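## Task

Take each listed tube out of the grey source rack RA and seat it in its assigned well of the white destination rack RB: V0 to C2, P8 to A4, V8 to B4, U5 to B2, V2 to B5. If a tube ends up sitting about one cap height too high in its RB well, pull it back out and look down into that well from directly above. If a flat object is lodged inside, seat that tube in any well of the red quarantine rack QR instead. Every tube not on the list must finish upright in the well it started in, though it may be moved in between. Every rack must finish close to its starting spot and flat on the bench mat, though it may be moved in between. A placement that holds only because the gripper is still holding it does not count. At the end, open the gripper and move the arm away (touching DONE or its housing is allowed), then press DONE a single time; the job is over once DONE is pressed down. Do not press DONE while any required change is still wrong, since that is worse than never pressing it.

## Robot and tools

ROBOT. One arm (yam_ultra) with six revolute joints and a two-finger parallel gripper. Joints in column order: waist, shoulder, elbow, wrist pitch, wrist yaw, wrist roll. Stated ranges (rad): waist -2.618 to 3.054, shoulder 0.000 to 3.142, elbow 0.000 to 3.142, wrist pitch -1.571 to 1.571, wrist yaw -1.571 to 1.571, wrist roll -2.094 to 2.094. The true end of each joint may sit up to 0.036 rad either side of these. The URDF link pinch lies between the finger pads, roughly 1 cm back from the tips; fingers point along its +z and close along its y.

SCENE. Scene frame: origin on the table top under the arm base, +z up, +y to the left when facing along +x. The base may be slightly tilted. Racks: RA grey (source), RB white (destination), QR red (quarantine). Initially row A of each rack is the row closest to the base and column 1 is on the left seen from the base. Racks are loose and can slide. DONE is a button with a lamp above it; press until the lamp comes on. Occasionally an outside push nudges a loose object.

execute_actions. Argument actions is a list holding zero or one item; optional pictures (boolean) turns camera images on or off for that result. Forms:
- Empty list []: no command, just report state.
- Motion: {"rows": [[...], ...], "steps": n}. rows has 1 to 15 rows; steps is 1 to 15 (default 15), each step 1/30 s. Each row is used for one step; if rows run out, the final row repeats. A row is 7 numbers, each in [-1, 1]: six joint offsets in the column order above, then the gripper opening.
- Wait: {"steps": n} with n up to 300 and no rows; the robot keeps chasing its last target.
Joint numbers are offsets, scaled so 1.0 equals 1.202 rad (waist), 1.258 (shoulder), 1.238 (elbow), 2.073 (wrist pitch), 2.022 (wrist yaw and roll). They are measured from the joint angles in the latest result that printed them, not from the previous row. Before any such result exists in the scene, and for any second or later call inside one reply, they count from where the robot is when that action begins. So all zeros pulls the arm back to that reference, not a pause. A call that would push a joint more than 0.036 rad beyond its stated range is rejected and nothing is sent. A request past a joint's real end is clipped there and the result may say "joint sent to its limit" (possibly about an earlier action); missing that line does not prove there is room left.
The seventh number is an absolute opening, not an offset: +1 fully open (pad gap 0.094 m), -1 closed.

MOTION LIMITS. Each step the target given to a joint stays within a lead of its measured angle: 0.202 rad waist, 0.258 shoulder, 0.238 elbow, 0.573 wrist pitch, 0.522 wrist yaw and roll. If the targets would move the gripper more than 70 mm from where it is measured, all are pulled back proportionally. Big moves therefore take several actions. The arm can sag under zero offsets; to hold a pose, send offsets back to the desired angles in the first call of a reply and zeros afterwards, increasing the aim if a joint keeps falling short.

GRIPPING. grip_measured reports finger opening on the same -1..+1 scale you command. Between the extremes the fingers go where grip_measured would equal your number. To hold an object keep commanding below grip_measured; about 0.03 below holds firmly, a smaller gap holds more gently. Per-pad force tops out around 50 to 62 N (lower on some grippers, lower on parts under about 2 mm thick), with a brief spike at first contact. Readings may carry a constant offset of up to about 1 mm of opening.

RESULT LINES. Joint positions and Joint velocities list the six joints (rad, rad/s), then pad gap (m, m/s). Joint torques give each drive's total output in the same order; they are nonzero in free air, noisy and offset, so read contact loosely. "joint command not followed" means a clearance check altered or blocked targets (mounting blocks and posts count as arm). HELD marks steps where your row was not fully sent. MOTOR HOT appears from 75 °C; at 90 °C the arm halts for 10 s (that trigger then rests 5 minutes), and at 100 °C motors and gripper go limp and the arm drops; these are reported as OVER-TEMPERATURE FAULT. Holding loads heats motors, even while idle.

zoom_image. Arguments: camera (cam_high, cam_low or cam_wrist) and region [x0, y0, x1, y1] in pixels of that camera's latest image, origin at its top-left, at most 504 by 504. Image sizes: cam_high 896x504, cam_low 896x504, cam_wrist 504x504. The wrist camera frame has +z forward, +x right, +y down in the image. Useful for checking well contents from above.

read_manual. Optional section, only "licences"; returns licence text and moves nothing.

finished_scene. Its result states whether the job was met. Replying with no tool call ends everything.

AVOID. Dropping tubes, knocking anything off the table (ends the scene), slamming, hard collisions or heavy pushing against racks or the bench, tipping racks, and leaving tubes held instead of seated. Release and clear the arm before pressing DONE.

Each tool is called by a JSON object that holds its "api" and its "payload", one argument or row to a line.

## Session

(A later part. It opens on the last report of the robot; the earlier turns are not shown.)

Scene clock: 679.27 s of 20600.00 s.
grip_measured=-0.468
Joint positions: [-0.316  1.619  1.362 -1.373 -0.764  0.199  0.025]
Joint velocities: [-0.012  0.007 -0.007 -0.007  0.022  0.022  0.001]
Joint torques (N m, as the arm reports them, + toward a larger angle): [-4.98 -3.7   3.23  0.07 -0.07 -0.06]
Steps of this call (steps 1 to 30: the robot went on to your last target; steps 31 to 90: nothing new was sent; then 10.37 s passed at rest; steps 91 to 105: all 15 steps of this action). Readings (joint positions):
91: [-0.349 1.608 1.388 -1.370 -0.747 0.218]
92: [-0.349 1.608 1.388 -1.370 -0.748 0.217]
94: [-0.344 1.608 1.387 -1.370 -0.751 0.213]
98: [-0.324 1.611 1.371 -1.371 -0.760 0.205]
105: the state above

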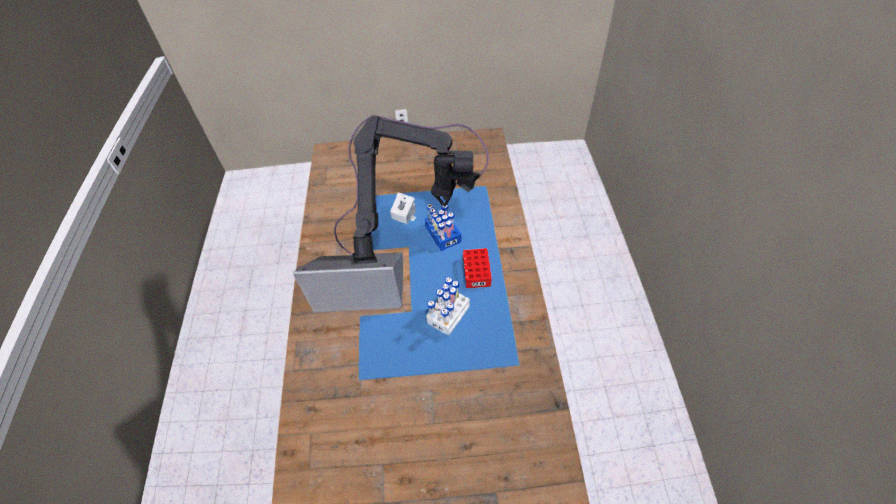

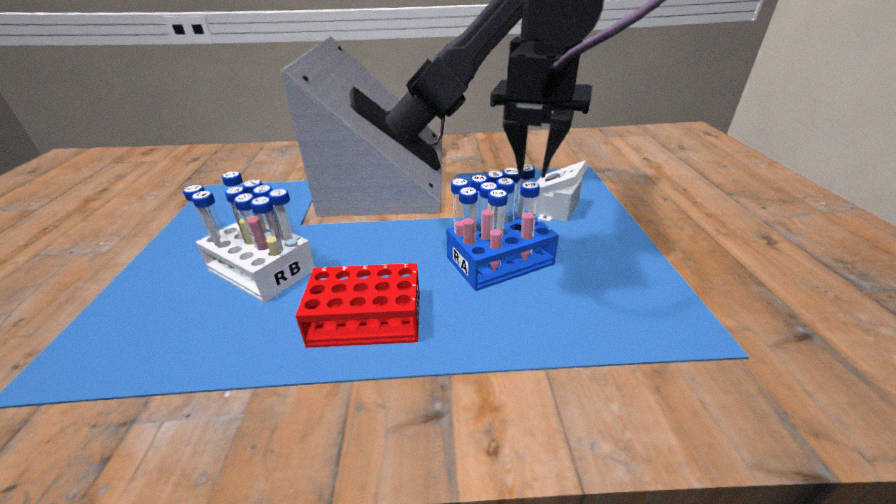

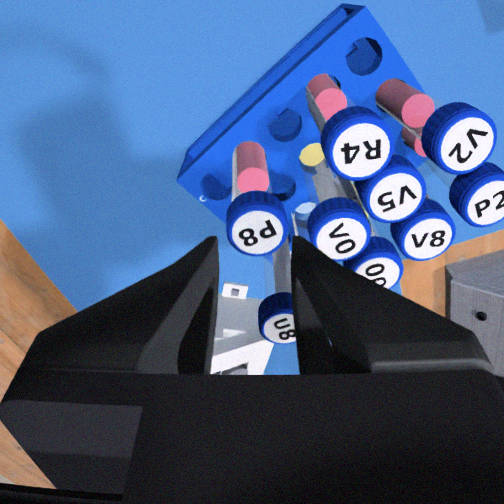

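{"api": "execute_actions", "payload": {
  "actions": [
    {"rows":[[-0.002,-0.008,-0.011,0.006,-0.003,0,-0.47],[0,-0.012,-0.013,0.01,-0.003,0,-0.47],[0.002,-0.014,-0.016,0.015,-0.003,0,-0.47],[0.005,-0.015,-0.02,0.02,-0.004,0,-0.47],[0.008,-0.016,-0.025,0.026,-0.004,0,-0.47],[0.012,-0.017,-0.031,0.032,-0.004,0,-0.47],[0.016,-0.018,-0.037,0.038,-0.004,0,-0.47],[0.02,-0.019,-0.043,0.043,-0.004,0,-0.47],[0.024,-0.019,-0.049,0.048,-0.004,0,-0.47],[0.028,-0.02,-0.055,0.052,-0.004,0,-0.47],[0.032,-0.021,-0.061,0.056,-0.004,0,-0.47],[0.035,-0.021,-0.066,0.059,-0.004,0,-0.47],[0.037,-0.022,-0.069,0.06,-0.004,0,-0.47],[0.039,-0.022,-0.071,0.061,-0.004,0,-0.47]],"steps":15}
  ],
  "pictures": false
}}

{"api": "execute_actions", "payload": {
  "actions": [
    {"steps":10}
  ]
}}

Scene clock: 696.20 s of 20600.00 s.
grip_measured=-0.468
Joint positions: [-0.27   1.612  1.29  -1.28  -0.766  0.198  0.025]
Joint velocities: [ 0.061  0.007 -0.1    0.125 -0.022  0.037  0.   ]
Joint torques (N m, as the arm reports them, + toward a larger angle): [-4.98 -5.94  3.4   0.35 -0.07  0.03]
Steps of this call (steps 1 to 15: the robot went on to your last target; steps 16 to 90: nothing new was sent; then 13.43 s passed at rest; steps 91 to 105: all 15 steps of this action). Readings (joint positions):
91: [-0.316 1.619 1.362 -1.373 -0.766 0.198]
92: [-0.316 1.619 1.362 -1.372 -0.766 0.198]
94: [-0.316 1.619 1.361 -1.365 -0.766 0.198]
98: [-0.301 1.615 1.337 -1.332 -0.766 0.198]
105: the state above

Scene clock: 696.53 s of 20600.00 s.
grip_measured=-0.468
Joint positions: [-0.267  1.612  1.287 -1.261 -0.766  0.198  0.025]
Joint velocities: [-0.002  0.022 -0.012  0.037 -0.022 -0.081  0.   ]
Joint torques (N m, as the arm reports them, + toward a larger angle): [-4.92 -6.1   3.24  0.32 -0.07  0.03]
Steps of this call (steps 1 to 10: the robot went on to your last target). Readings (joint positions):
1: [-0.268 1.612 1.288 -1.276 -0.766 0.198]
2: [-0.267 1.612 1.287 -1.273 -0.766 0.198]
4: [-0.267 1.612 1.287 -1.268 -0.766 0.198]
8: [-0.267 1.612 1.287 -1.262 -0.766 0.198]
10: the state above

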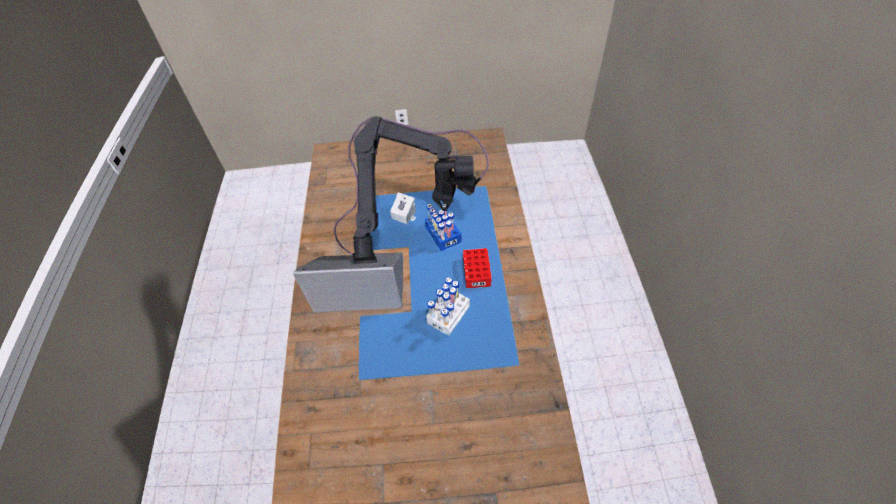

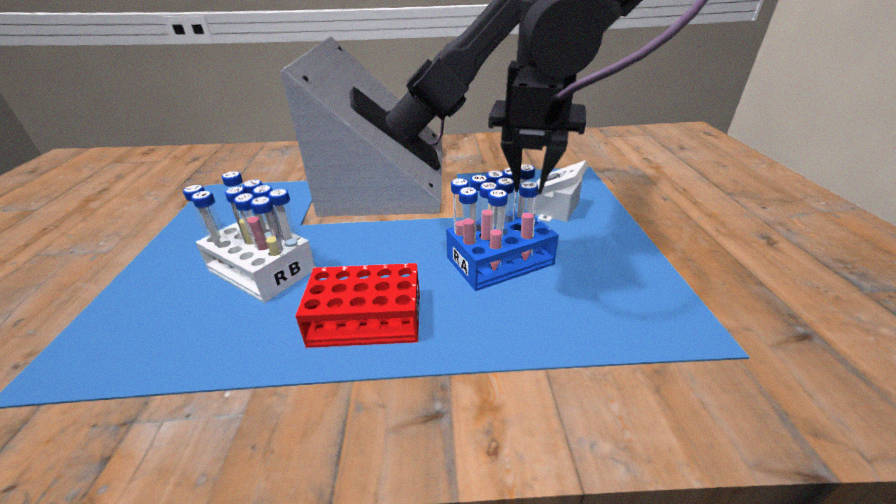

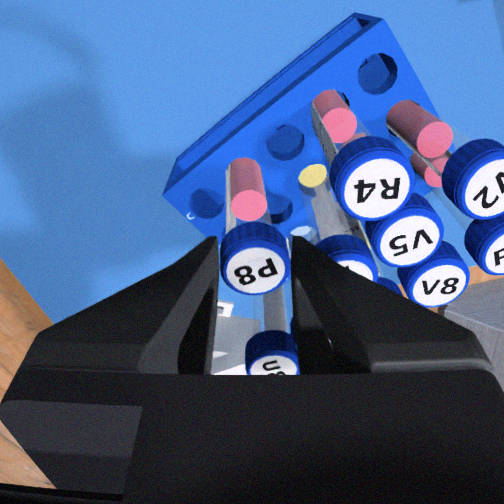

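{"api": "execute_actions", "payload": {
  "actions": [
    {"rows":[[-0.003,-0.014,-0.008,0.004,0,0,-0.49],[-0.003,-0.014,-0.008,0.004,0,0,-0.51],[-0.003,-0.014,-0.008,0.004,0,0,-0.53],[-0.003,-0.014,-0.008,0.004,0,0,-0.55],[-0.003,-0.014,-0.008,0.004,0,0,-0.57],[-0.003,-0.014,-0.008,0.004,0,0,-0.59],[-0.003,-0.014,-0.008,0.004,0,0,-0.60]],"steps":10}
  ],
  "pictures": false
}}

{"api": "execute_actions", "payload": {
  "actions": [
    {"rows":[[-0.014,0.004,0.016,-0.006,0.003,0,-0.6],[-0.018,0.006,0.02,-0.012,0.004,0,-0.6],[-0.023,0.008,0.027,-0.02,0.004,0,-0.6],[-0.03,0.01,0.037,-0.03,0.005,0,-0.6],[-0.038,0.012,0.048,-0.041,0.005,0,-0.6],[-0.046,0.014,0.061,-0.052,0.006,0,-0.6],[-0.055,0.017,0.074,-0.063,0.006,0,-0.6],[-0.064,0.02,0.087,-0.074,0.007,0,-0.6],[-0.073,0.022,0.1,-0.085,0.007,0,-0.6],[-0.082,0.025,0.113,-0.096,0.008,0,-0.6],[-0.091,0.028,0.126,-0.107,0.008,0,-0.6],[-0.099,0.031,0.139,-0.117,0.009,0,-0.6],[-0.107,0.034,0.152,-0.126,0.009,0,-0.6],[-0.113,0.036,0.163,-0.132,0.009,0,-0.6],[-0.118,0.038,0.171,-0.135,0.009,0,-0.6]],"steps":15}
  ],
  "pictures": false
}}

{"api": "execute_actions", "payload": {
  "actions": [
    {"steps":8}
  ]
}}

Scene clock: 761.07 s of 20600.00 s.
grip_measured=-0.555
Joint positions: [-0.267  1.612  1.287 -1.259 -0.766  0.198  0.021]
Joint velocities: [-0.007 -0.007  0.007 -0.022 -0.051  0.037 -0.   ]
Joint torques (N m, as the arm reports them, + toward a larger angle): [-5.04 -5.76  3.4   0.24  0.    0.01]
Steps of this call (steps 1 to 30: the robot went on to your last target; steps 31 to 120: nothing new was sent; then 60.20 s passed at rest; steps 121 to 130: all 10 steps of this action). Readings (joint positions):
121: [-0.267 1.612 1.287 -1.259 -0.766 0.198]
122: [-0.267 1.612 1.287 -1.259 -0.766 0.198]
124: [-0.267 1.612 1.287 -1.259 -0.766 0.198]
128: [-0.267 1.612 1.287 -1.259 -0.766 0.198]
130: the state above

Scene clock: 761.57 s of 20600.00 s.
grip_measured=-0.555
Joint positions: [-0.376  1.647  1.453 -1.467 -0.757  0.198  0.021]
Joint velocities: [-0.252  0.056  0.413 -0.432 -0.007  0.066  0.   ]
Joint torques (N m, as the arm reports them, + toward a larger angle): [-6.32 -3.35  5.68  0.17  0.12  0.01]
Steps of this call (steps 1 to 15: all 15 steps of this action). Readings (joint positions):
1: [-0.267 1.612 1.287 -1.259 -0.766 0.198]
2: [-0.267 1.612 1.287 -1.260 -0.766 0.198]
4: [-0.270 1.614 1.292 -1.272 -0.766 0.198]
8: [-0.301 1.626 1.341 -1.330 -0.764 0.198]
15: the state above

Scene clock: 761.83 s of 20600.00 s.
grip_measured=-0.555
Joint positions: [-0.391  1.648  1.477 -1.517 -0.757  0.198  0.021]
Joint velocities: [-0.022 -0.007 -0.017 -0.11  -0.022 -0.037  0.   ]
Joint torques (N m, as the arm reports them, + toward a larger angle): [-6.19 -3.    5.42  0.1   0.12  0.01]
Steps of this call (steps 1 to 8: the robot went on to your last target). Readings (joint positions):
1: [-0.383 1.648 1.464 -1.478 -0.757 0.198]
2: [-0.388 1.648 1.472 -1.486 -0.757 0.198]
4: [-0.391 1.648 1.477 -1.499 -0.757 0.198]
8: the state above

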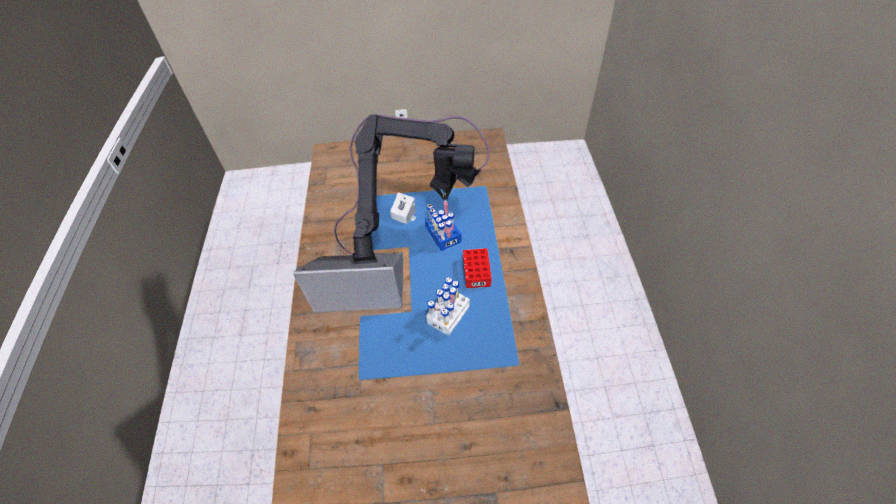

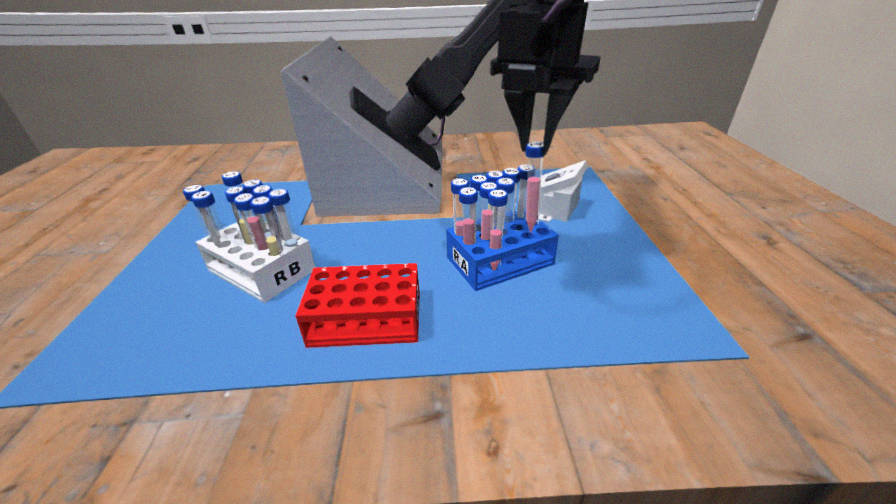

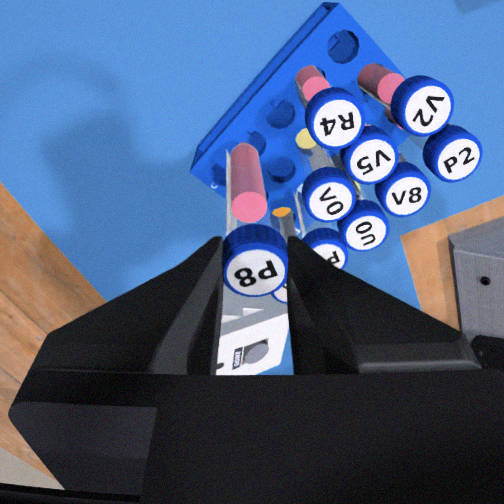

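{"api": "zoom_image", "payload": {
  "camera": "cam_low",
  "region": [440, 130, 600, 290]
}}

Region (440, 130, 600, 290) of cam_low's 896x504 image, scaled by 3.150, with more detail than that image has.

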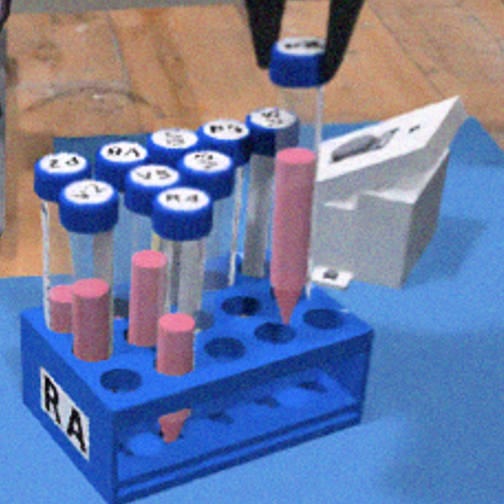

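{"api": "execute_actions", "payload": {
  "actions": [
    {"rows":[[-0.014,0.006,0.022,0.004,0,0.004,-0.6],[-0.014,0.006,0.026,0.012,0,0.004,-0.6],[-0.014,0.006,0.03,0.025,0,0.004,-0.6],[-0.014,0.006,0.033,0.042,0,0.004,-0.6],[-0.014,0.006,0.035,0.062,0,0.004,-0.6],[-0.014,0.008,0.036,0.082,0,0.004,-0.6],[-0.014,0.011,0.037,0.1,0.002,0.005,-0.6],[-0.016,0.015,0.038,0.116,0.004,0.006,-0.6],[-0.02,0.02,0.04,0.128,0.006,0.007,-0.6],[-0.027,0.027,0.043,0.136,0.008,0.008,-0.6],[-0.037,0.037,0.047,0.14,0.011,0.009,-0.6],[-0.05,0.049,0.052,0.14,0.015,0.011,-0.6],[-0.066,0.064,0.059,0.14,0.02,0.013,-0.6],[-0.086,0.082,0.068,0.14,0.026,0.015,-0.6],[-0.11,0.103,0.078,0.14,0.033,0.017,-0.6]],"steps":15}
  ],
  "pictures": false
}}

{"api": "execute_actions", "payload": {
  "actions": [
    {"rows":[[-0.075,0.06,0.04,0.008,0.025,0.008,-0.6],[-0.103,0.084,0.052,0.008,0.033,0.011,-0.6],[-0.131,0.108,0.064,0.008,0.041,0.014,-0.6],[-0.159,0.132,0.076,0.008,0.049,0.017,-0.6],[-0.187,0.156,0.088,0.008,0.057,0.02,-0.6],[-0.215,0.18,0.1,0.008,0.065,0.023,-0.6],[-0.243,0.204,0.112,0.008,0.073,0.026,-0.6],[-0.271,0.228,0.124,0.008,0.081,0.029,-0.6],[-0.299,0.252,0.136,0.008,0.089,0.032,-0.6],[-0.327,0.276,0.148,0.008,0.097,0.035,-0.6],[-0.355,0.3,0.16,0.008,0.105,0.038,-0.6],[-0.383,0.324,0.172,0.008,0.113,0.041,-0.6],[-0.411,0.348,0.184,0.008,0.121,0.044,-0.6],[-0.439,0.372,0.196,0.008,0.129,0.047,-0.6],[-0.467,0.396,0.208,0.008,0.137,0.05,-0.6]],"steps":15}
  ],
  "pictures": false
}}

{"api": "execute_actions", "payload": {
  "actions": [
    {"rows":[[-0.085,0.06,0.04,0,0.035,0.01,-0.6],[-0.111,0.08,0.05,0,0.042,0.012,-0.6],[-0.135,0.098,0.059,0,0.048,0.014,-0.6],[-0.157,0.114,0.067,0,0.054,0.016,-0.6],[-0.177,0.128,0.074,0,0.059,0.018,-0.6],[-0.195,0.14,0.08,0,0.064,0.02,-0.6],[-0.211,0.151,0.085,0,0.068,0.021,-0.6],[-0.225,0.16,0.089,0,0.071,0.022,-0.6],[-0.237,0.168,0.092,0,0.074,0.023,-0.6],[-0.247,0.174,0.094,0,0.076,0.024,-0.6],[-0.254,0.178,0.095,0,0.078,0.024,-0.6],[-0.259,0.181,0.096,0,0.079,0.024,-0.6],[-0.262,0.183,0.096,0,0.08,0.024,-0.6]],"steps":15}
  ],
  "pictures": false
}}

{"api": "execute_actions", "payload": {
  "actions": [
    {"steps":6}
  ],
  "pictures": false
}}

Scene clock: 832.03 s of 20600.00 s.
grip_measured=-0.555
Joint positions: [-0.447  1.721  1.537 -1.28  -0.741  0.213  0.021]
Joint velocities: [-0.579  0.603  0.305  0.286  0.183  0.066 -0.001]
Joint torques (N m, as the arm reports them, + toward a larger angle): [-8.62 -2.71  5.58  0.78  0.36  0.06]
Steps of this call (steps 1 to 30: the robot went on to your last target; steps 31 to 90: nothing new was sent; then 66.70 s passed at rest; steps 91 to 105: all 15 steps of this action). Readings (joint positions):
91: [-0.391 1.648 1.477 -1.527 -0.757 0.198]
92: [-0.391 1.648 1.477 -1.524 -0.757 0.198]
94: [-0.391 1.648 1.481 -1.508 -0.757 0.200]
98: [-0.391 1.649 1.496 -1.414 -0.757 0.201]
105: the state above

Scene clock: 832.53 s of 20600.00 s.
grip_measured=-0.555
Joint positions: [-0.925  2.165  1.747 -1.261 -0.546  0.284  0.021]
Joint velocities: [-0.96   0.838  0.422 -0.007  0.432  0.154 -0.   ]
Joint torques (N m, as the arm reports them, + toward a larger angle): [-8.1  -5.13  6.18  0.82  0.22  0.04]
Steps of this call (steps 1 to 15: all 15 steps of this action). Readings (joint positions):
1: [-0.469 1.743 1.548 -1.275 -0.735 0.215]
2: [-0.494 1.768 1.561 -1.273 -0.727 0.218]
4: [-0.550 1.824 1.587 -1.272 -0.708 0.224]
8: [-0.684 1.949 1.645 -1.267 -0.655 0.243]
15: the state above

Scene clock: 833.03 s of 20600.00 s.
grip_measured=-0.555
Joint positions: [-1.238  2.395  1.834 -1.256 -0.401  0.324  0.021]
Joint velocities: [-0.085  0.007 -0.012 -0.081  0.139 -0.037 -0.   ]
Joint torques (N m, as the arm reports them, + toward a larger angle): [-4.97 -6.74  7.65  0.87  0.04  0.  ]
Steps of this call (steps 1 to 15: all 15 steps of this action). Readings (joint positions):
1: [-0.958 2.193 1.759 -1.259 -0.533 0.287]
2: [-0.990 2.219 1.769 -1.257 -0.521 0.290]
4: [-1.050 2.269 1.788 -1.256 -0.497 0.296]
8: [-1.152 2.348 1.817 -1.256 -0.450 0.311]
15: the state above

Scene clock: 833.23 s of 20600.00 s.
grip_measured=-0.555
Joint positions: [-1.237  2.395  1.839 -1.256 -0.396  0.327  0.021]
Joint velocities: [-0.002  0.012 -0.012 -0.051  0.007 -0.022 -0.   ]
Joint torques (N m, as the arm reports them, + toward a larger angle): [-4.98 -6.68  7.25  0.88  0.18  0.03]
Steps of this call (steps 1 to 6: the robot went on to your last target). Readings (joint positions):
1: [-1.238 2.395 1.834 -1.256 -0.398 0.325]
2: [-1.238 2.395 1.836 -1.256 -0.397 0.326]
4: [-1.237 2.395 1.838 -1.256 -0.397 0.326]
6: the state above

{"api": "execute_actions", "payload": {
  "actions": [
    {"rows":[[-0.002,0.001,0.018,-0.006,0.005,0.003,-0.6],[-0.001,0.002,0.019,-0.014,0.007,0.003,-0.6],[0,0.003,0.02,-0.025,0.009,0.004,-0.6],[0,0.005,0.021,-0.038,0.011,0.004,-0.6],[0,0.007,0.022,-0.052,0.013,0.005,-0.6],[0,0.009,0.023,-0.067,0.015,0.005,-0.6],[0,0.011,0.023,-0.082,0.016,0.005,-0.6],[0,0.013,0.023,-0.096,0.017,0.005,-0.6],[0,0.015,0.023,-0.109,0.017,0.005,-0.6],[0,0.016,0.023,-0.12,0.017,0.005,-0.6],[0,0.017,0.023,-0.129,0.017,0.005,-0.6],[0,0.017,0.023,-0.136,0.017,0.005,-0.6],[0,0.017,0.023,-0.14,0.017,0.005,-0.6],[0,0.017,0.023,-0.142,0.017,0.005,-0.6]],"steps":15}
  ],
  "pictures": false
}}

{"api": "execute_actions", "payload": {
  "actions": [
    {"steps":14}
  ]
}}

Scene clock: 852.57 s of 20600.00 s.
grip_measured=-0.555
Joint positions: [-1.237  2.413  1.839 -1.489 -0.374  0.332  0.021]
Joint velocities: [ 0.012  0.017  0.007 -0.388  0.007 -0.022  0.001]
Joint torques (N m, as the arm reports them, + toward a larger angle): [-4.69 -6.27  7.04  0.52  0.17  0.06]
Steps of this call (steps 1 to 15: the robot went on to your last target; steps 16 to 90: nothing new was sent; then 15.83 s passed at rest; steps 91 to 105: all 15 steps of this action). Readings (joint positions):
91: [-1.237 2.395 1.839 -1.256 -0.395 0.327]
92: [-1.237 2.395 1.839 -1.257 -0.395 0.327]
94: [-1.237 2.395 1.839 -1.272 -0.392 0.328]
98: [-1.237 2.397 1.839 -1.343 -0.383 0.330]
105: the state above

Scene clock: 853.03 s of 20600.00 s.
grip_measured=-0.555
Joint positions: [-1.237  2.413  1.839 -1.538 -0.373  0.332  0.021]
Joint velocities: [-0.002  0.027 -0.007 -0.022 -0.007 -0.007  0.001]
Joint torques (N m, as the arm reports them, + toward a larger angle): [-4.65 -6.1   6.97  0.41  0.14  0.06]
Steps of this call (steps 1 to 14: the robot went on to your last target). Readings (joint positions):
1: [-1.237 2.413 1.839 -1.500 -0.374 0.332]
2: [-1.237 2.413 1.839 -1.509 -0.374 0.332]
4: [-1.237 2.413 1.839 -1.521 -0.374 0.332]
8: [-1.237 2.413 1.839 -1.533 -0.373 0.332]
14: the state above

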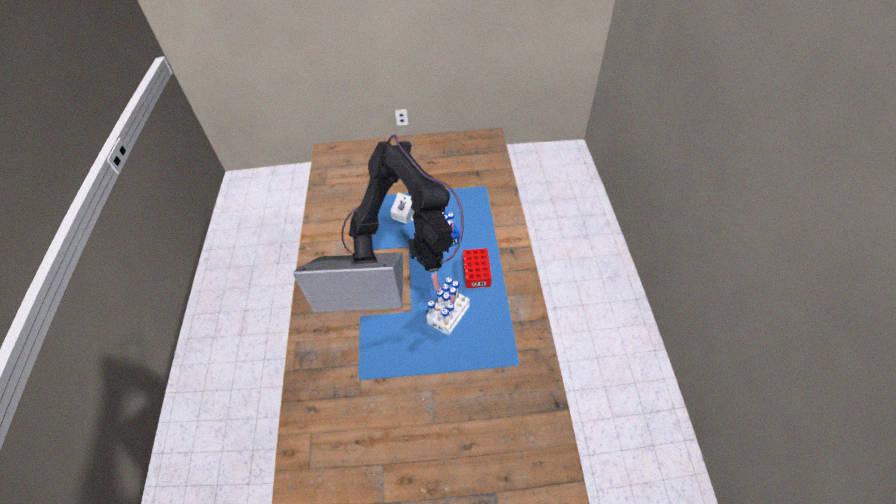

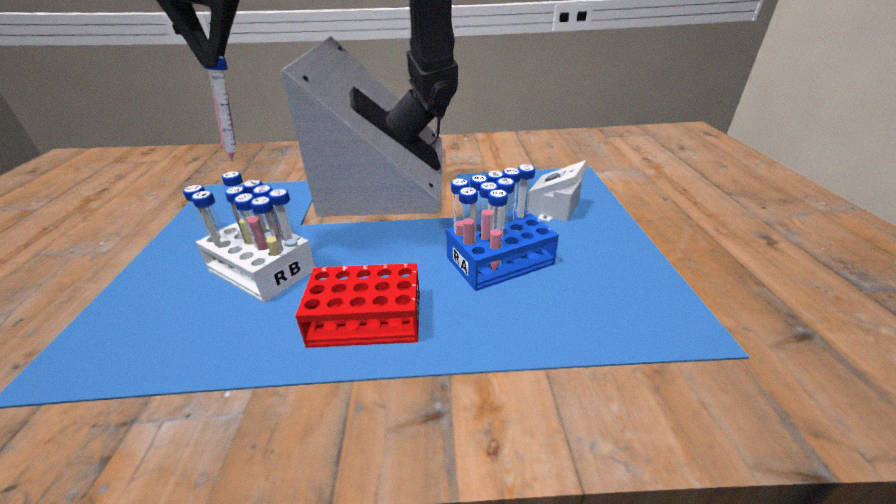

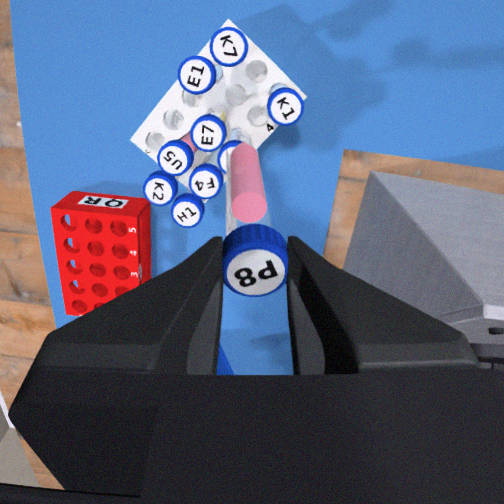

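{"api": "execute_actions", "payload": {
  "actions": [
    {"rows":[[0.002,0.002,0.018,0.002,0.006,0,-0.6],[0.003,0.004,0.018,0.003,0.008,0,-0.6],[0.004,0.007,0.018,0.004,0.0095,0,-0.6],[0.005,0.011,0.018,0.005,0.0095,0,-0.6],[0.007,0.016,0.018,0.006,0.0095,0,-0.6],[0.008,0.021,0.018,0.006,0.0095,0,-0.6],[0.01,0.027,0.018,0.007,0.0095,0,-0.6],[0.012,0.033,0.018,0.007,0.0095,0,-0.6],[0.013,0.039,0.018,0.008,0.0095,0,-0.6],[0.015,0.044,0.018,0.008,0.0095,0,-0.6],[0.016,0.049,0.018,0.008,0.0095,0,-0.6],[0.017,0.053,0.018,0.008,0.0095,0,-0.6],[0.018,0.055,0.018,0.008,0.0095,0,-0.6],[0.018,0.056,0.018,0.008,0.0095,0,-0.6]],"steps":15}
  ],
  "pictures": false
}}

{"api": "execute_actions", "payload": {
  "actions": [
    {"steps":6}
  ]
}}

{"api": "zoom_image", "payload": {
  "camera": "cam_wrist",
  "region": [150, 40, 350, 240]
}}

Scene clock: 900.73 s of 20600.00 s.
grip_measured=-0.555
Joint positions: [-1.215  2.482  1.839 -1.534 -0.366  0.332  0.021]
Joint velocities: [ 0.012  0.12  -0.002 -0.007  0.007 -0.007  0.001]
Joint torques (N m, as the arm reports them, + toward a larger angle): [-4.9  -7.47  6.62  0.44  0.16  0.01]
Steps of this call (steps 1 to 30: the robot went on to your last target; steps 31 to 90: nothing new was sent; then 44.20 s passed at rest; steps 91 to 105: all 15 steps of this action). Readings (joint positions):
91: [-1.237 2.413 1.839 -1.539 -0.372 0.332]
92: [-1.237 2.413 1.839 -1.539 -0.372 0.332]
94: [-1.237 2.413 1.839 -1.539 -0.369 0.332]
98: [-1.231 2.427 1.839 -1.539 -0.367 0.332]
105: the state above

Scene clock: 900.93 s of 20600.00 s.
grip_measured=-0.555
Joint positions: [-1.214  2.486  1.839 -1.532 -0.365  0.332  0.021]
Joint velocities: [-0.002  0.007  0.002 -0.066  0.022 -0.022  0.   ]
Joint torques (N m, as the arm reports them, + toward a larger angle): [-4.97 -7.35  6.64  0.47  0.15  0.01]
Steps of this call (steps 1 to 6: the robot went on to your last target). Readings (joint positions):
1: [-1.215 2.485 1.839 -1.533 -0.365 0.332]
2: [-1.214 2.486 1.839 -1.532 -0.365 0.332]
4: [-1.214 2.486 1.839 -1.532 -0.365 0.332]
6: the state above

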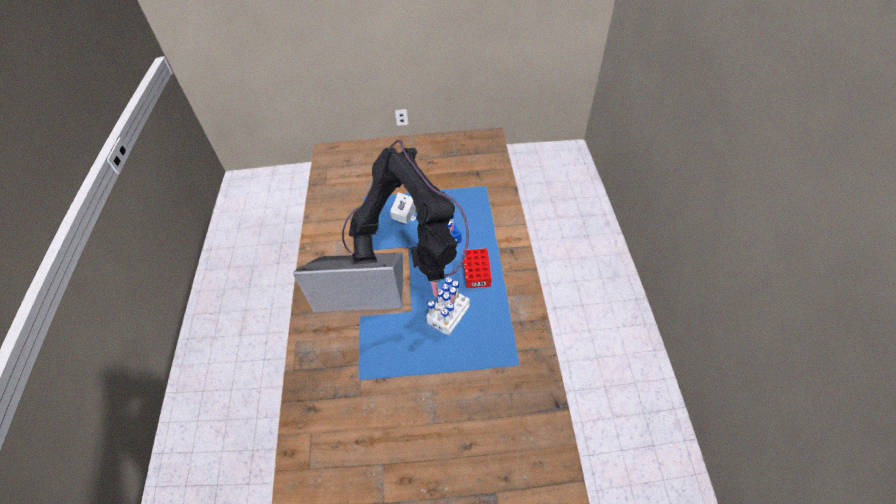

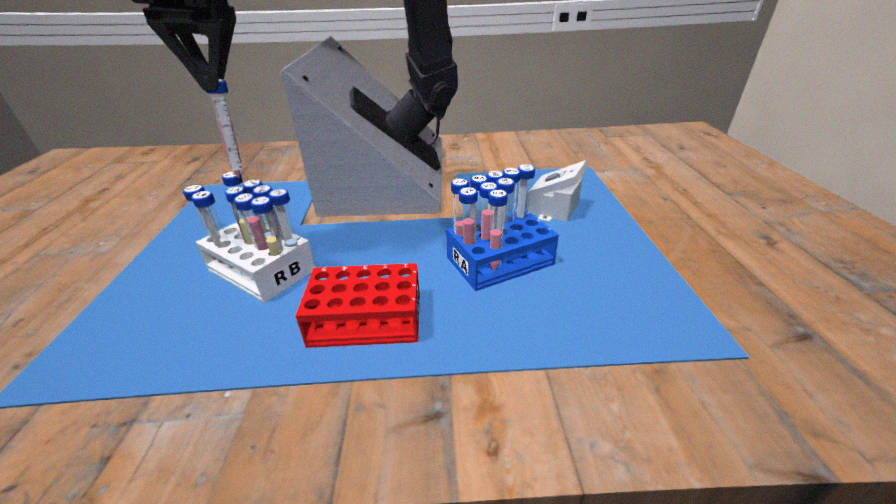

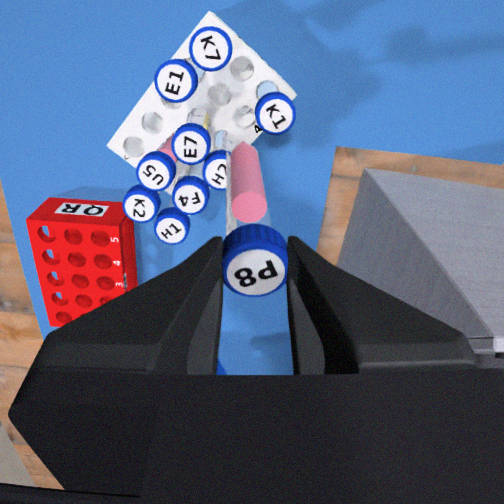

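Region (150, 40, 350, 240) of cam_wrist's 504x504 image, scaled by 2.520, with more detail than that image has.

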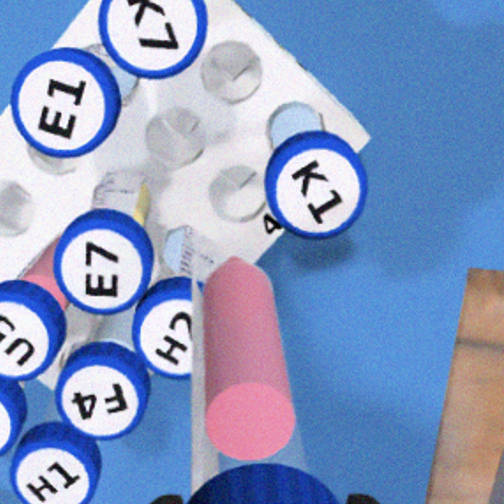

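{"api": "execute_actions", "payload": {
  "actions": [
    {"rows":[[0,0.002,0.016,0.006,-0.002,0,-0.6],[0.001,0.005,0.016,0.006,-0.004,0,-0.6],[0.002,0.01,0.016,0.007,-0.005,0,-0.6],[0.004,0.017,0.016,0.008,-0.006,0,-0.6],[0.006,0.025,0.016,0.009,-0.007,0,-0.6],[0.009,0.034,0.016,0.01,-0.008,0,-0.6],[0.012,0.043,0.016,0.011,-0.009,0,-0.6],[0.015,0.052,0.016,0.012,-0.01,0,-0.6],[0.018,0.061,0.016,0.013,-0.011,0,-0.6],[0.021,0.07,0.016,0.014,-0.012,0,-0.6],[0.023,0.078,0.016,0.015,-0.013,0,-0.6],[0.025,0.085,0.016,0.015,-0.014,0,-0.6],[0.027,0.09,0.016,0.016,-0.015,0,-0.6],[0.028,0.093,0.016,0.016,-0.0155,0,-0.6],[0.028,0.095,0.016,0.016,-0.0155,0,-0.6]],"steps":15}
  ],
  "pictures": false
}}

{"api": "execute_actions", "payload": {
  "actions": [
    {"steps":8}
  ]
}}

{"api": "zoom_image", "payload": {
  "camera": "cam_wrist",
  "region": [150, 40, 350, 240]
}}

Scene clock: 917.80 s of 20600.00 s.
grip_measured=-0.555
Joint positions: [-1.18   2.601  1.839 -1.513 -0.385  0.332  0.021]
Joint velocities: [ 0.076  0.212 -0.007  0.081 -0.007  0.007  0.002]
Joint torques (N m, as the arm reports them, + toward a larger angle): [-5.62 -8.72  6.3   0.23 -0.05  0.01]
Steps of this call (steps 1 to 15: the robot went on to your last target; steps 16 to 90: nothing new was sent; then 13.37 s passed at rest; steps 91 to 105: all 15 steps of this action). Readings (joint positions):
91: [-1.214 2.486 1.839 -1.532 -0.365 0.332]
92: [-1.214 2.486 1.839 -1.532 -0.365 0.332]
94: [-1.214 2.487 1.839 -1.532 -0.367 0.332]
98: [-1.208 2.514 1.839 -1.529 -0.372 0.332]
105: the state above

Scene clock: 918.07 s of 20600.00 s.
grip_measured=-0.555
Joint positions: [-1.177  2.611  1.839 -1.51  -0.39   0.332  0.021]
Joint velocities: [-0.022  0.007 -0.002  0.051  0.022 -0.051 -0.001]
Joint torques (N m, as the arm reports them, + toward a larger angle): [-5.47 -8.33  6.4   0.28 -0.05  0.01]
Steps of this call (steps 1 to 8: the robot went on to your last target). Readings (joint positions):
1: [-1.178 2.607 1.839 -1.512 -0.386 0.332]
2: [-1.177 2.610 1.839 -1.511 -0.387 0.332]
4: [-1.177 2.611 1.839 -1.510 -0.388 0.332]
8: the state above

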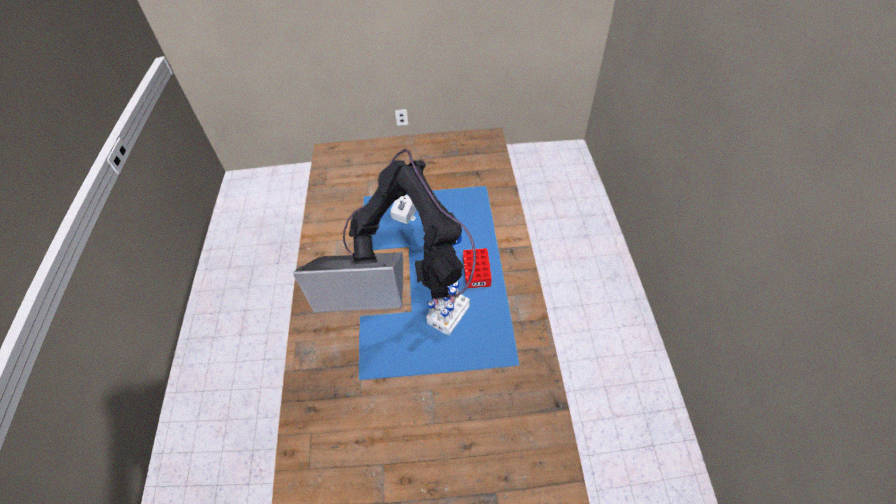

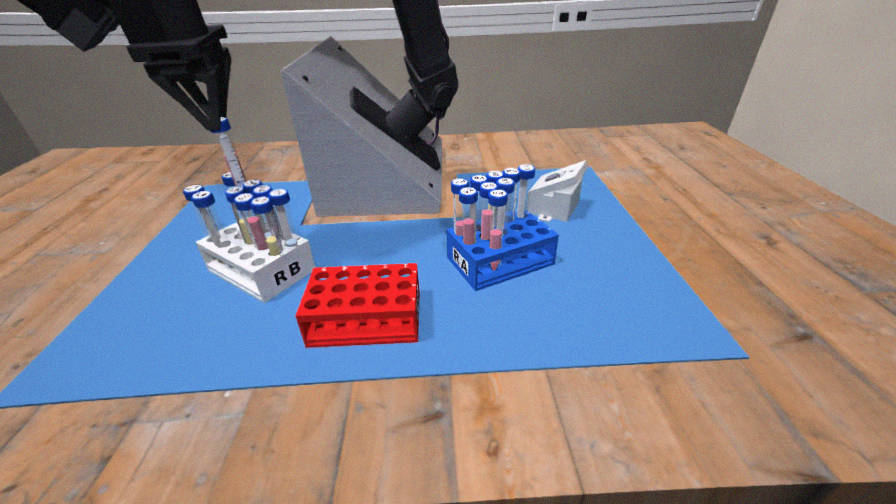

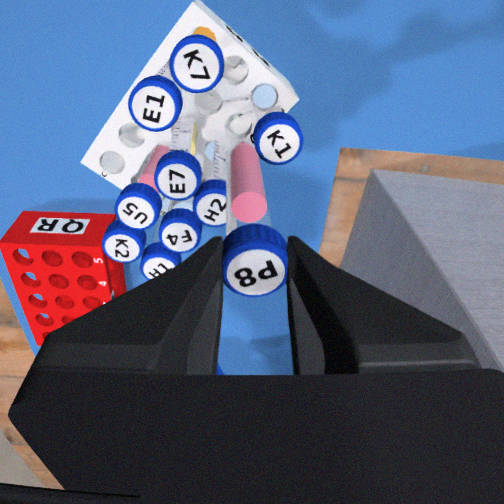

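Region (150, 40, 350, 240) of cam_wrist's 504x504 image, scaled by 2.520, with more detail than that image has.

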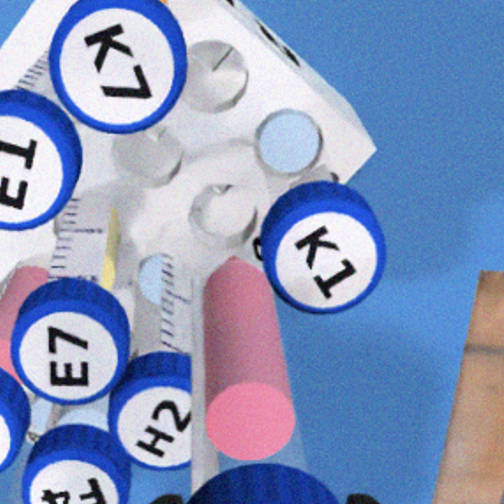

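{"api": "execute_actions", "payload": {
  "actions": [
    {"rows":[[-0.002,-0.012,-0.005,0.007,-0.004,0.004,-0.6],[0,-0.015,-0.015,0.013,-0.005,0.005,-0.6],[0.002,-0.016,-0.024,0.02,-0.006,0.006,-0.6],[0.005,-0.017,-0.035,0.028,-0.007,0.007,-0.6],[0.008,-0.018,-0.047,0.037,-0.008,0.008,-0.6],[0.011,-0.019,-0.06,0.046,-0.01,0.009,-0.6],[0.015,-0.02,-0.074,0.055,-0.011,0.011,-0.6],[0.019,-0.022,-0.088,0.064,-0.013,0.012,-0.6],[0.023,-0.023,-0.102,0.072,-0.014,0.013,-0.6],[0.027,-0.024,-0.116,0.08,-0.015,0.014,-0.6],[0.03,-0.025,-0.13,0.087,-0.016,0.015,-0.6],[0.034,-0.026,-0.143,0.093,-0.018,0.016,-0.6],[0.037,-0.027,-0.156,0.098,-0.019,0.017,-0.6],[0.04,-0.028,-0.167,0.102,-0.02,0.018,-0.6],[0.0416,-0.029,-0.174,0.104,-0.02,0.019,-0.6]],"steps":15}
  ],
  "pictures": false
}}

{"api": "execute_actions", "payload": {
  "actions": [
    {"steps":10}
  ]
}}

Scene clock: 945.20 s of 20600.00 s.
grip_measured=-0.555
Joint positions: [-1.13   2.601  1.657 -1.344 -0.426  0.356  0.021]
Joint velocities: [ 0.134  0.002 -0.349  0.403 -0.139  0.081 -0.   ]
Joint torques (N m, as the arm reports them, + toward a larger angle): [-5.5  -9.88  4.14 -0.02  0.23  0.07]
Steps of this call (steps 1 to 30: the robot went on to your last target; steps 31 to 90: nothing new was sent; then 23.63 s passed at rest; steps 91 to 105: all 15 steps of this action). Readings (joint positions):
91: [-1.177 2.611 1.839 -1.510 -0.391 0.332]
92: [-1.177 2.611 1.839 -1.508 -0.391 0.333]
94: [-1.176 2.609 1.829 -1.494 -0.394 0.335]
98: [-1.167 2.602 1.774 -1.447 -0.400 0.342]
105: the state above

Scene clock: 945.53 s of 20600.00 s.
grip_measured=-0.555
Joint positions: [-1.123  2.601  1.637 -1.305 -0.434  0.364  0.021]
Joint velocities: [-0.012 -0.012  0.002 -0.007 -0.022  0.037 -0.   ]
Joint torques (N m, as the arm reports them, + toward a larger angle): [-5.63 -9.9   4.15  0.28  0.05  0.03]
Steps of this call (steps 1 to 10: the robot went on to your last target). Readings (joint positions):
1: [-1.127 2.601 1.648 -1.332 -0.431 0.358]
2: [-1.124 2.601 1.642 -1.323 -0.433 0.359]
4: [-1.123 2.601 1.639 -1.312 -0.434 0.361]
8: [-1.123 2.601 1.637 -1.306 -0.434 0.363]
10: the state above

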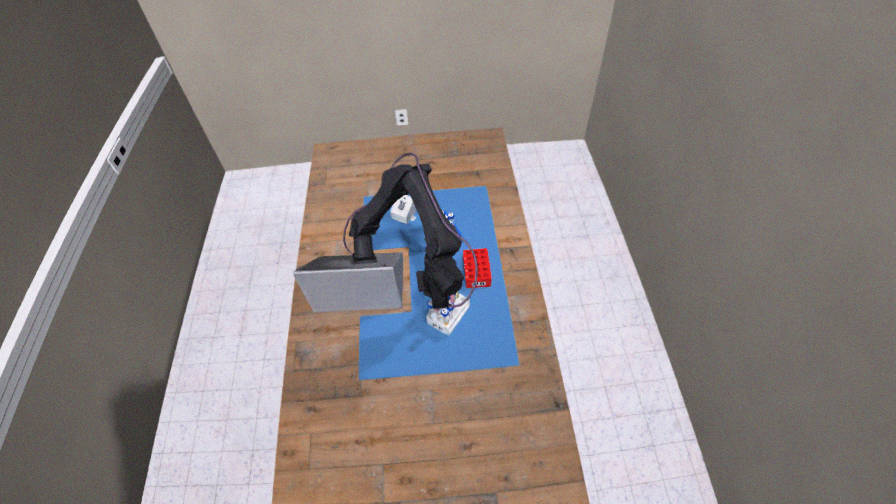

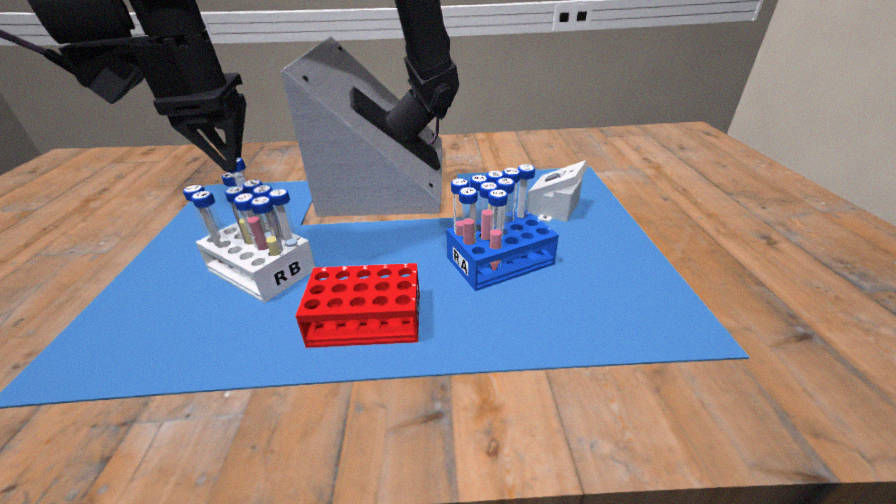

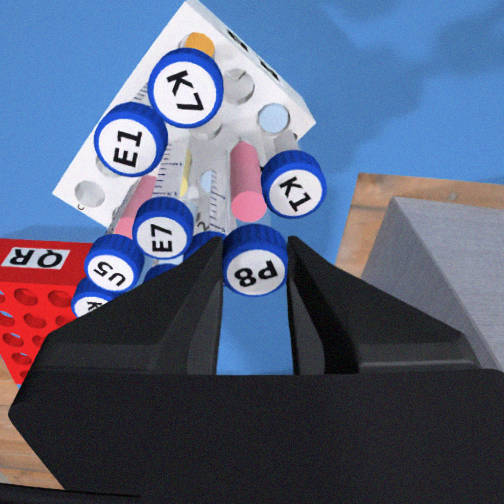

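{"api": "execute_actions", "payload": {
  "actions": [
    {"rows":[[0,-0.019,-0.01,0.005,-0.002,0,-0.6],[0.002,-0.019,-0.011,0.006,-0.002,0,-0.6],[0.003,-0.02,-0.013,0.009,-0.003,0,-0.6],[0.004,-0.02,-0.016,0.012,-0.003,0,-0.6],[0.005,-0.02,-0.02,0.016,-0.004,0,-0.6],[0.0065,-0.02,-0.025,0.02,-0.005,0,-0.6],[0.008,-0.021,-0.031,0.024,-0.005,0,-0.6],[0.0095,-0.021,-0.037,0.028,-0.006,0,-0.6],[0.011,-0.021,-0.043,0.031,-0.007,0,-0.6],[0.0125,-0.021,-0.049,0.034,-0.007,0,-0.6],[0.014,-0.022,-0.054,0.036,-0.008,0,-0.6],[0.0155,-0.022,-0.059,0.0375,-0.009,0,-0.6],[0.0165,-0.022,-0.062,0.0385,-0.009,0,-0.6],[0.017,-0.022,-0.064,0.0385,-0.009,0,-0.6]],"steps":15}
  ],
  "pictures": false
}}

{"api": "execute_actions", "payload": {
  "actions": [
    {"steps":8}
  ]
}}

{"api": "zoom_image", "payload": {
  "camera": "cam_low",
  "region": [150, 110, 350, 310]
}}

Scene clock: 979.20 s of 20600.00 s.
grip_measured=-0.555
Joint positions: [-1.103  2.593  1.575 -1.24  -0.449  0.364  0.021]
Joint velocities: [ 0.017  0.017 -0.085  0.139 -0.051  0.022  0.   ]
Joint torques (N m, as the arm reports them, + toward a larger angle): [-5.36 -9.26  4.11  0.15  0.02  0.  ]
Steps of this call (steps 1 to 30: the robot went on to your last target; steps 31 to 90: nothing new was sent; then 30.17 s passed at rest; steps 91 to 105: all 15 steps of this action). Readings (joint positions):
91: [-1.123 2.601 1.637 -1.304 -0.434 0.364]
92: [-1.123 2.601 1.637 -1.304 -0.434 0.364]
94: [-1.123 2.601 1.637 -1.302 -0.434 0.364]
98: [-1.119 2.595 1.617 -1.281 -0.436 0.364]
105: the state above

Scene clock: 979.47 s of 20600.00 s.
grip_measured=-0.555
Joint positions: [-1.102  2.593  1.571 -1.231 -0.45   0.364  0.021]
Joint velocities: [-0.012 -0.017 -0.017  0.007  0.037 -0.037  0.   ]
Joint torques (N m, as the arm reports them, + toward a larger angle): [-5.38 -9.35  4.    0.23 -0.02  0.  ]
Steps of this call (steps 1 to 8: the robot went on to your last target). Readings (joint positions):
1: [-1.102 2.593 1.573 -1.236 -0.450 0.364]
2: [-1.102 2.593 1.572 -1.234 -0.450 0.364]
4: [-1.102 2.593 1.572 -1.232 -0.450 0.364]
8: the state above

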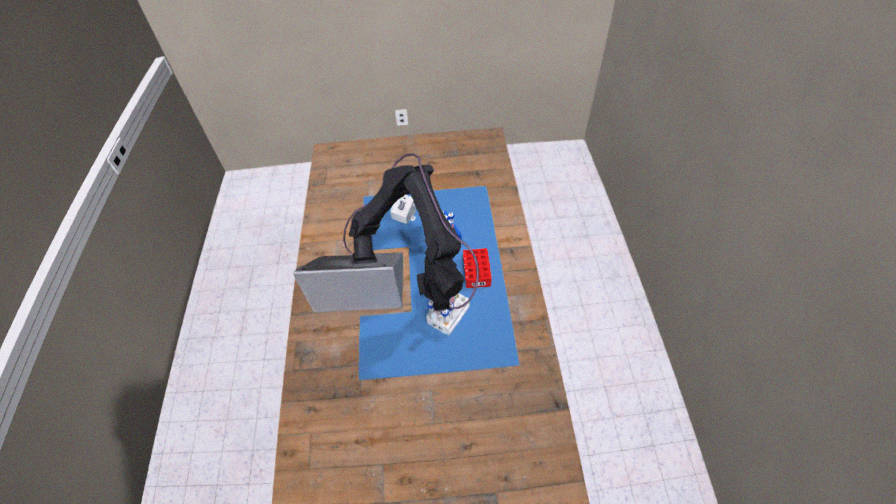

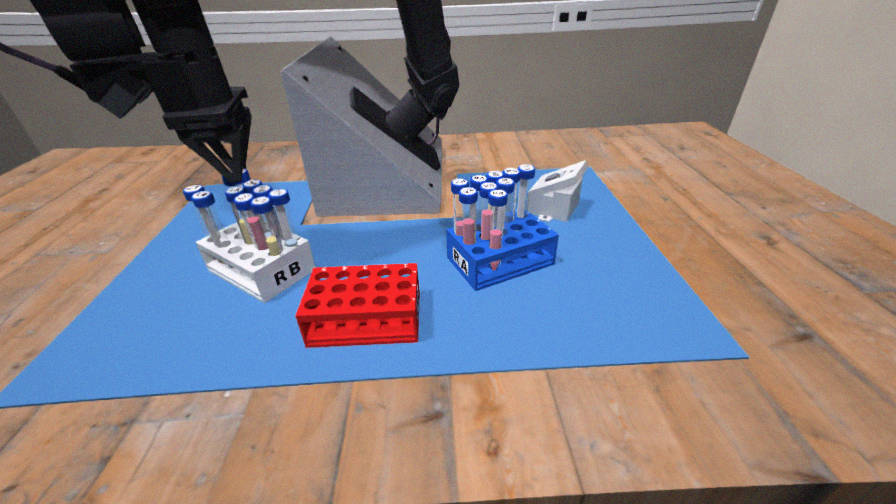

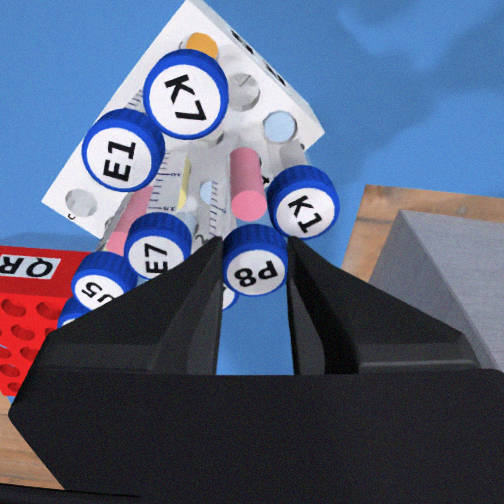

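Region (150, 110, 350, 310) of cam_low's 896x504 image, scaled by 2.520, with more detail than that image has.

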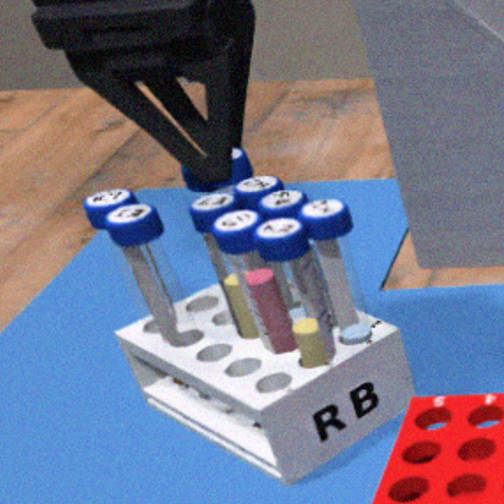

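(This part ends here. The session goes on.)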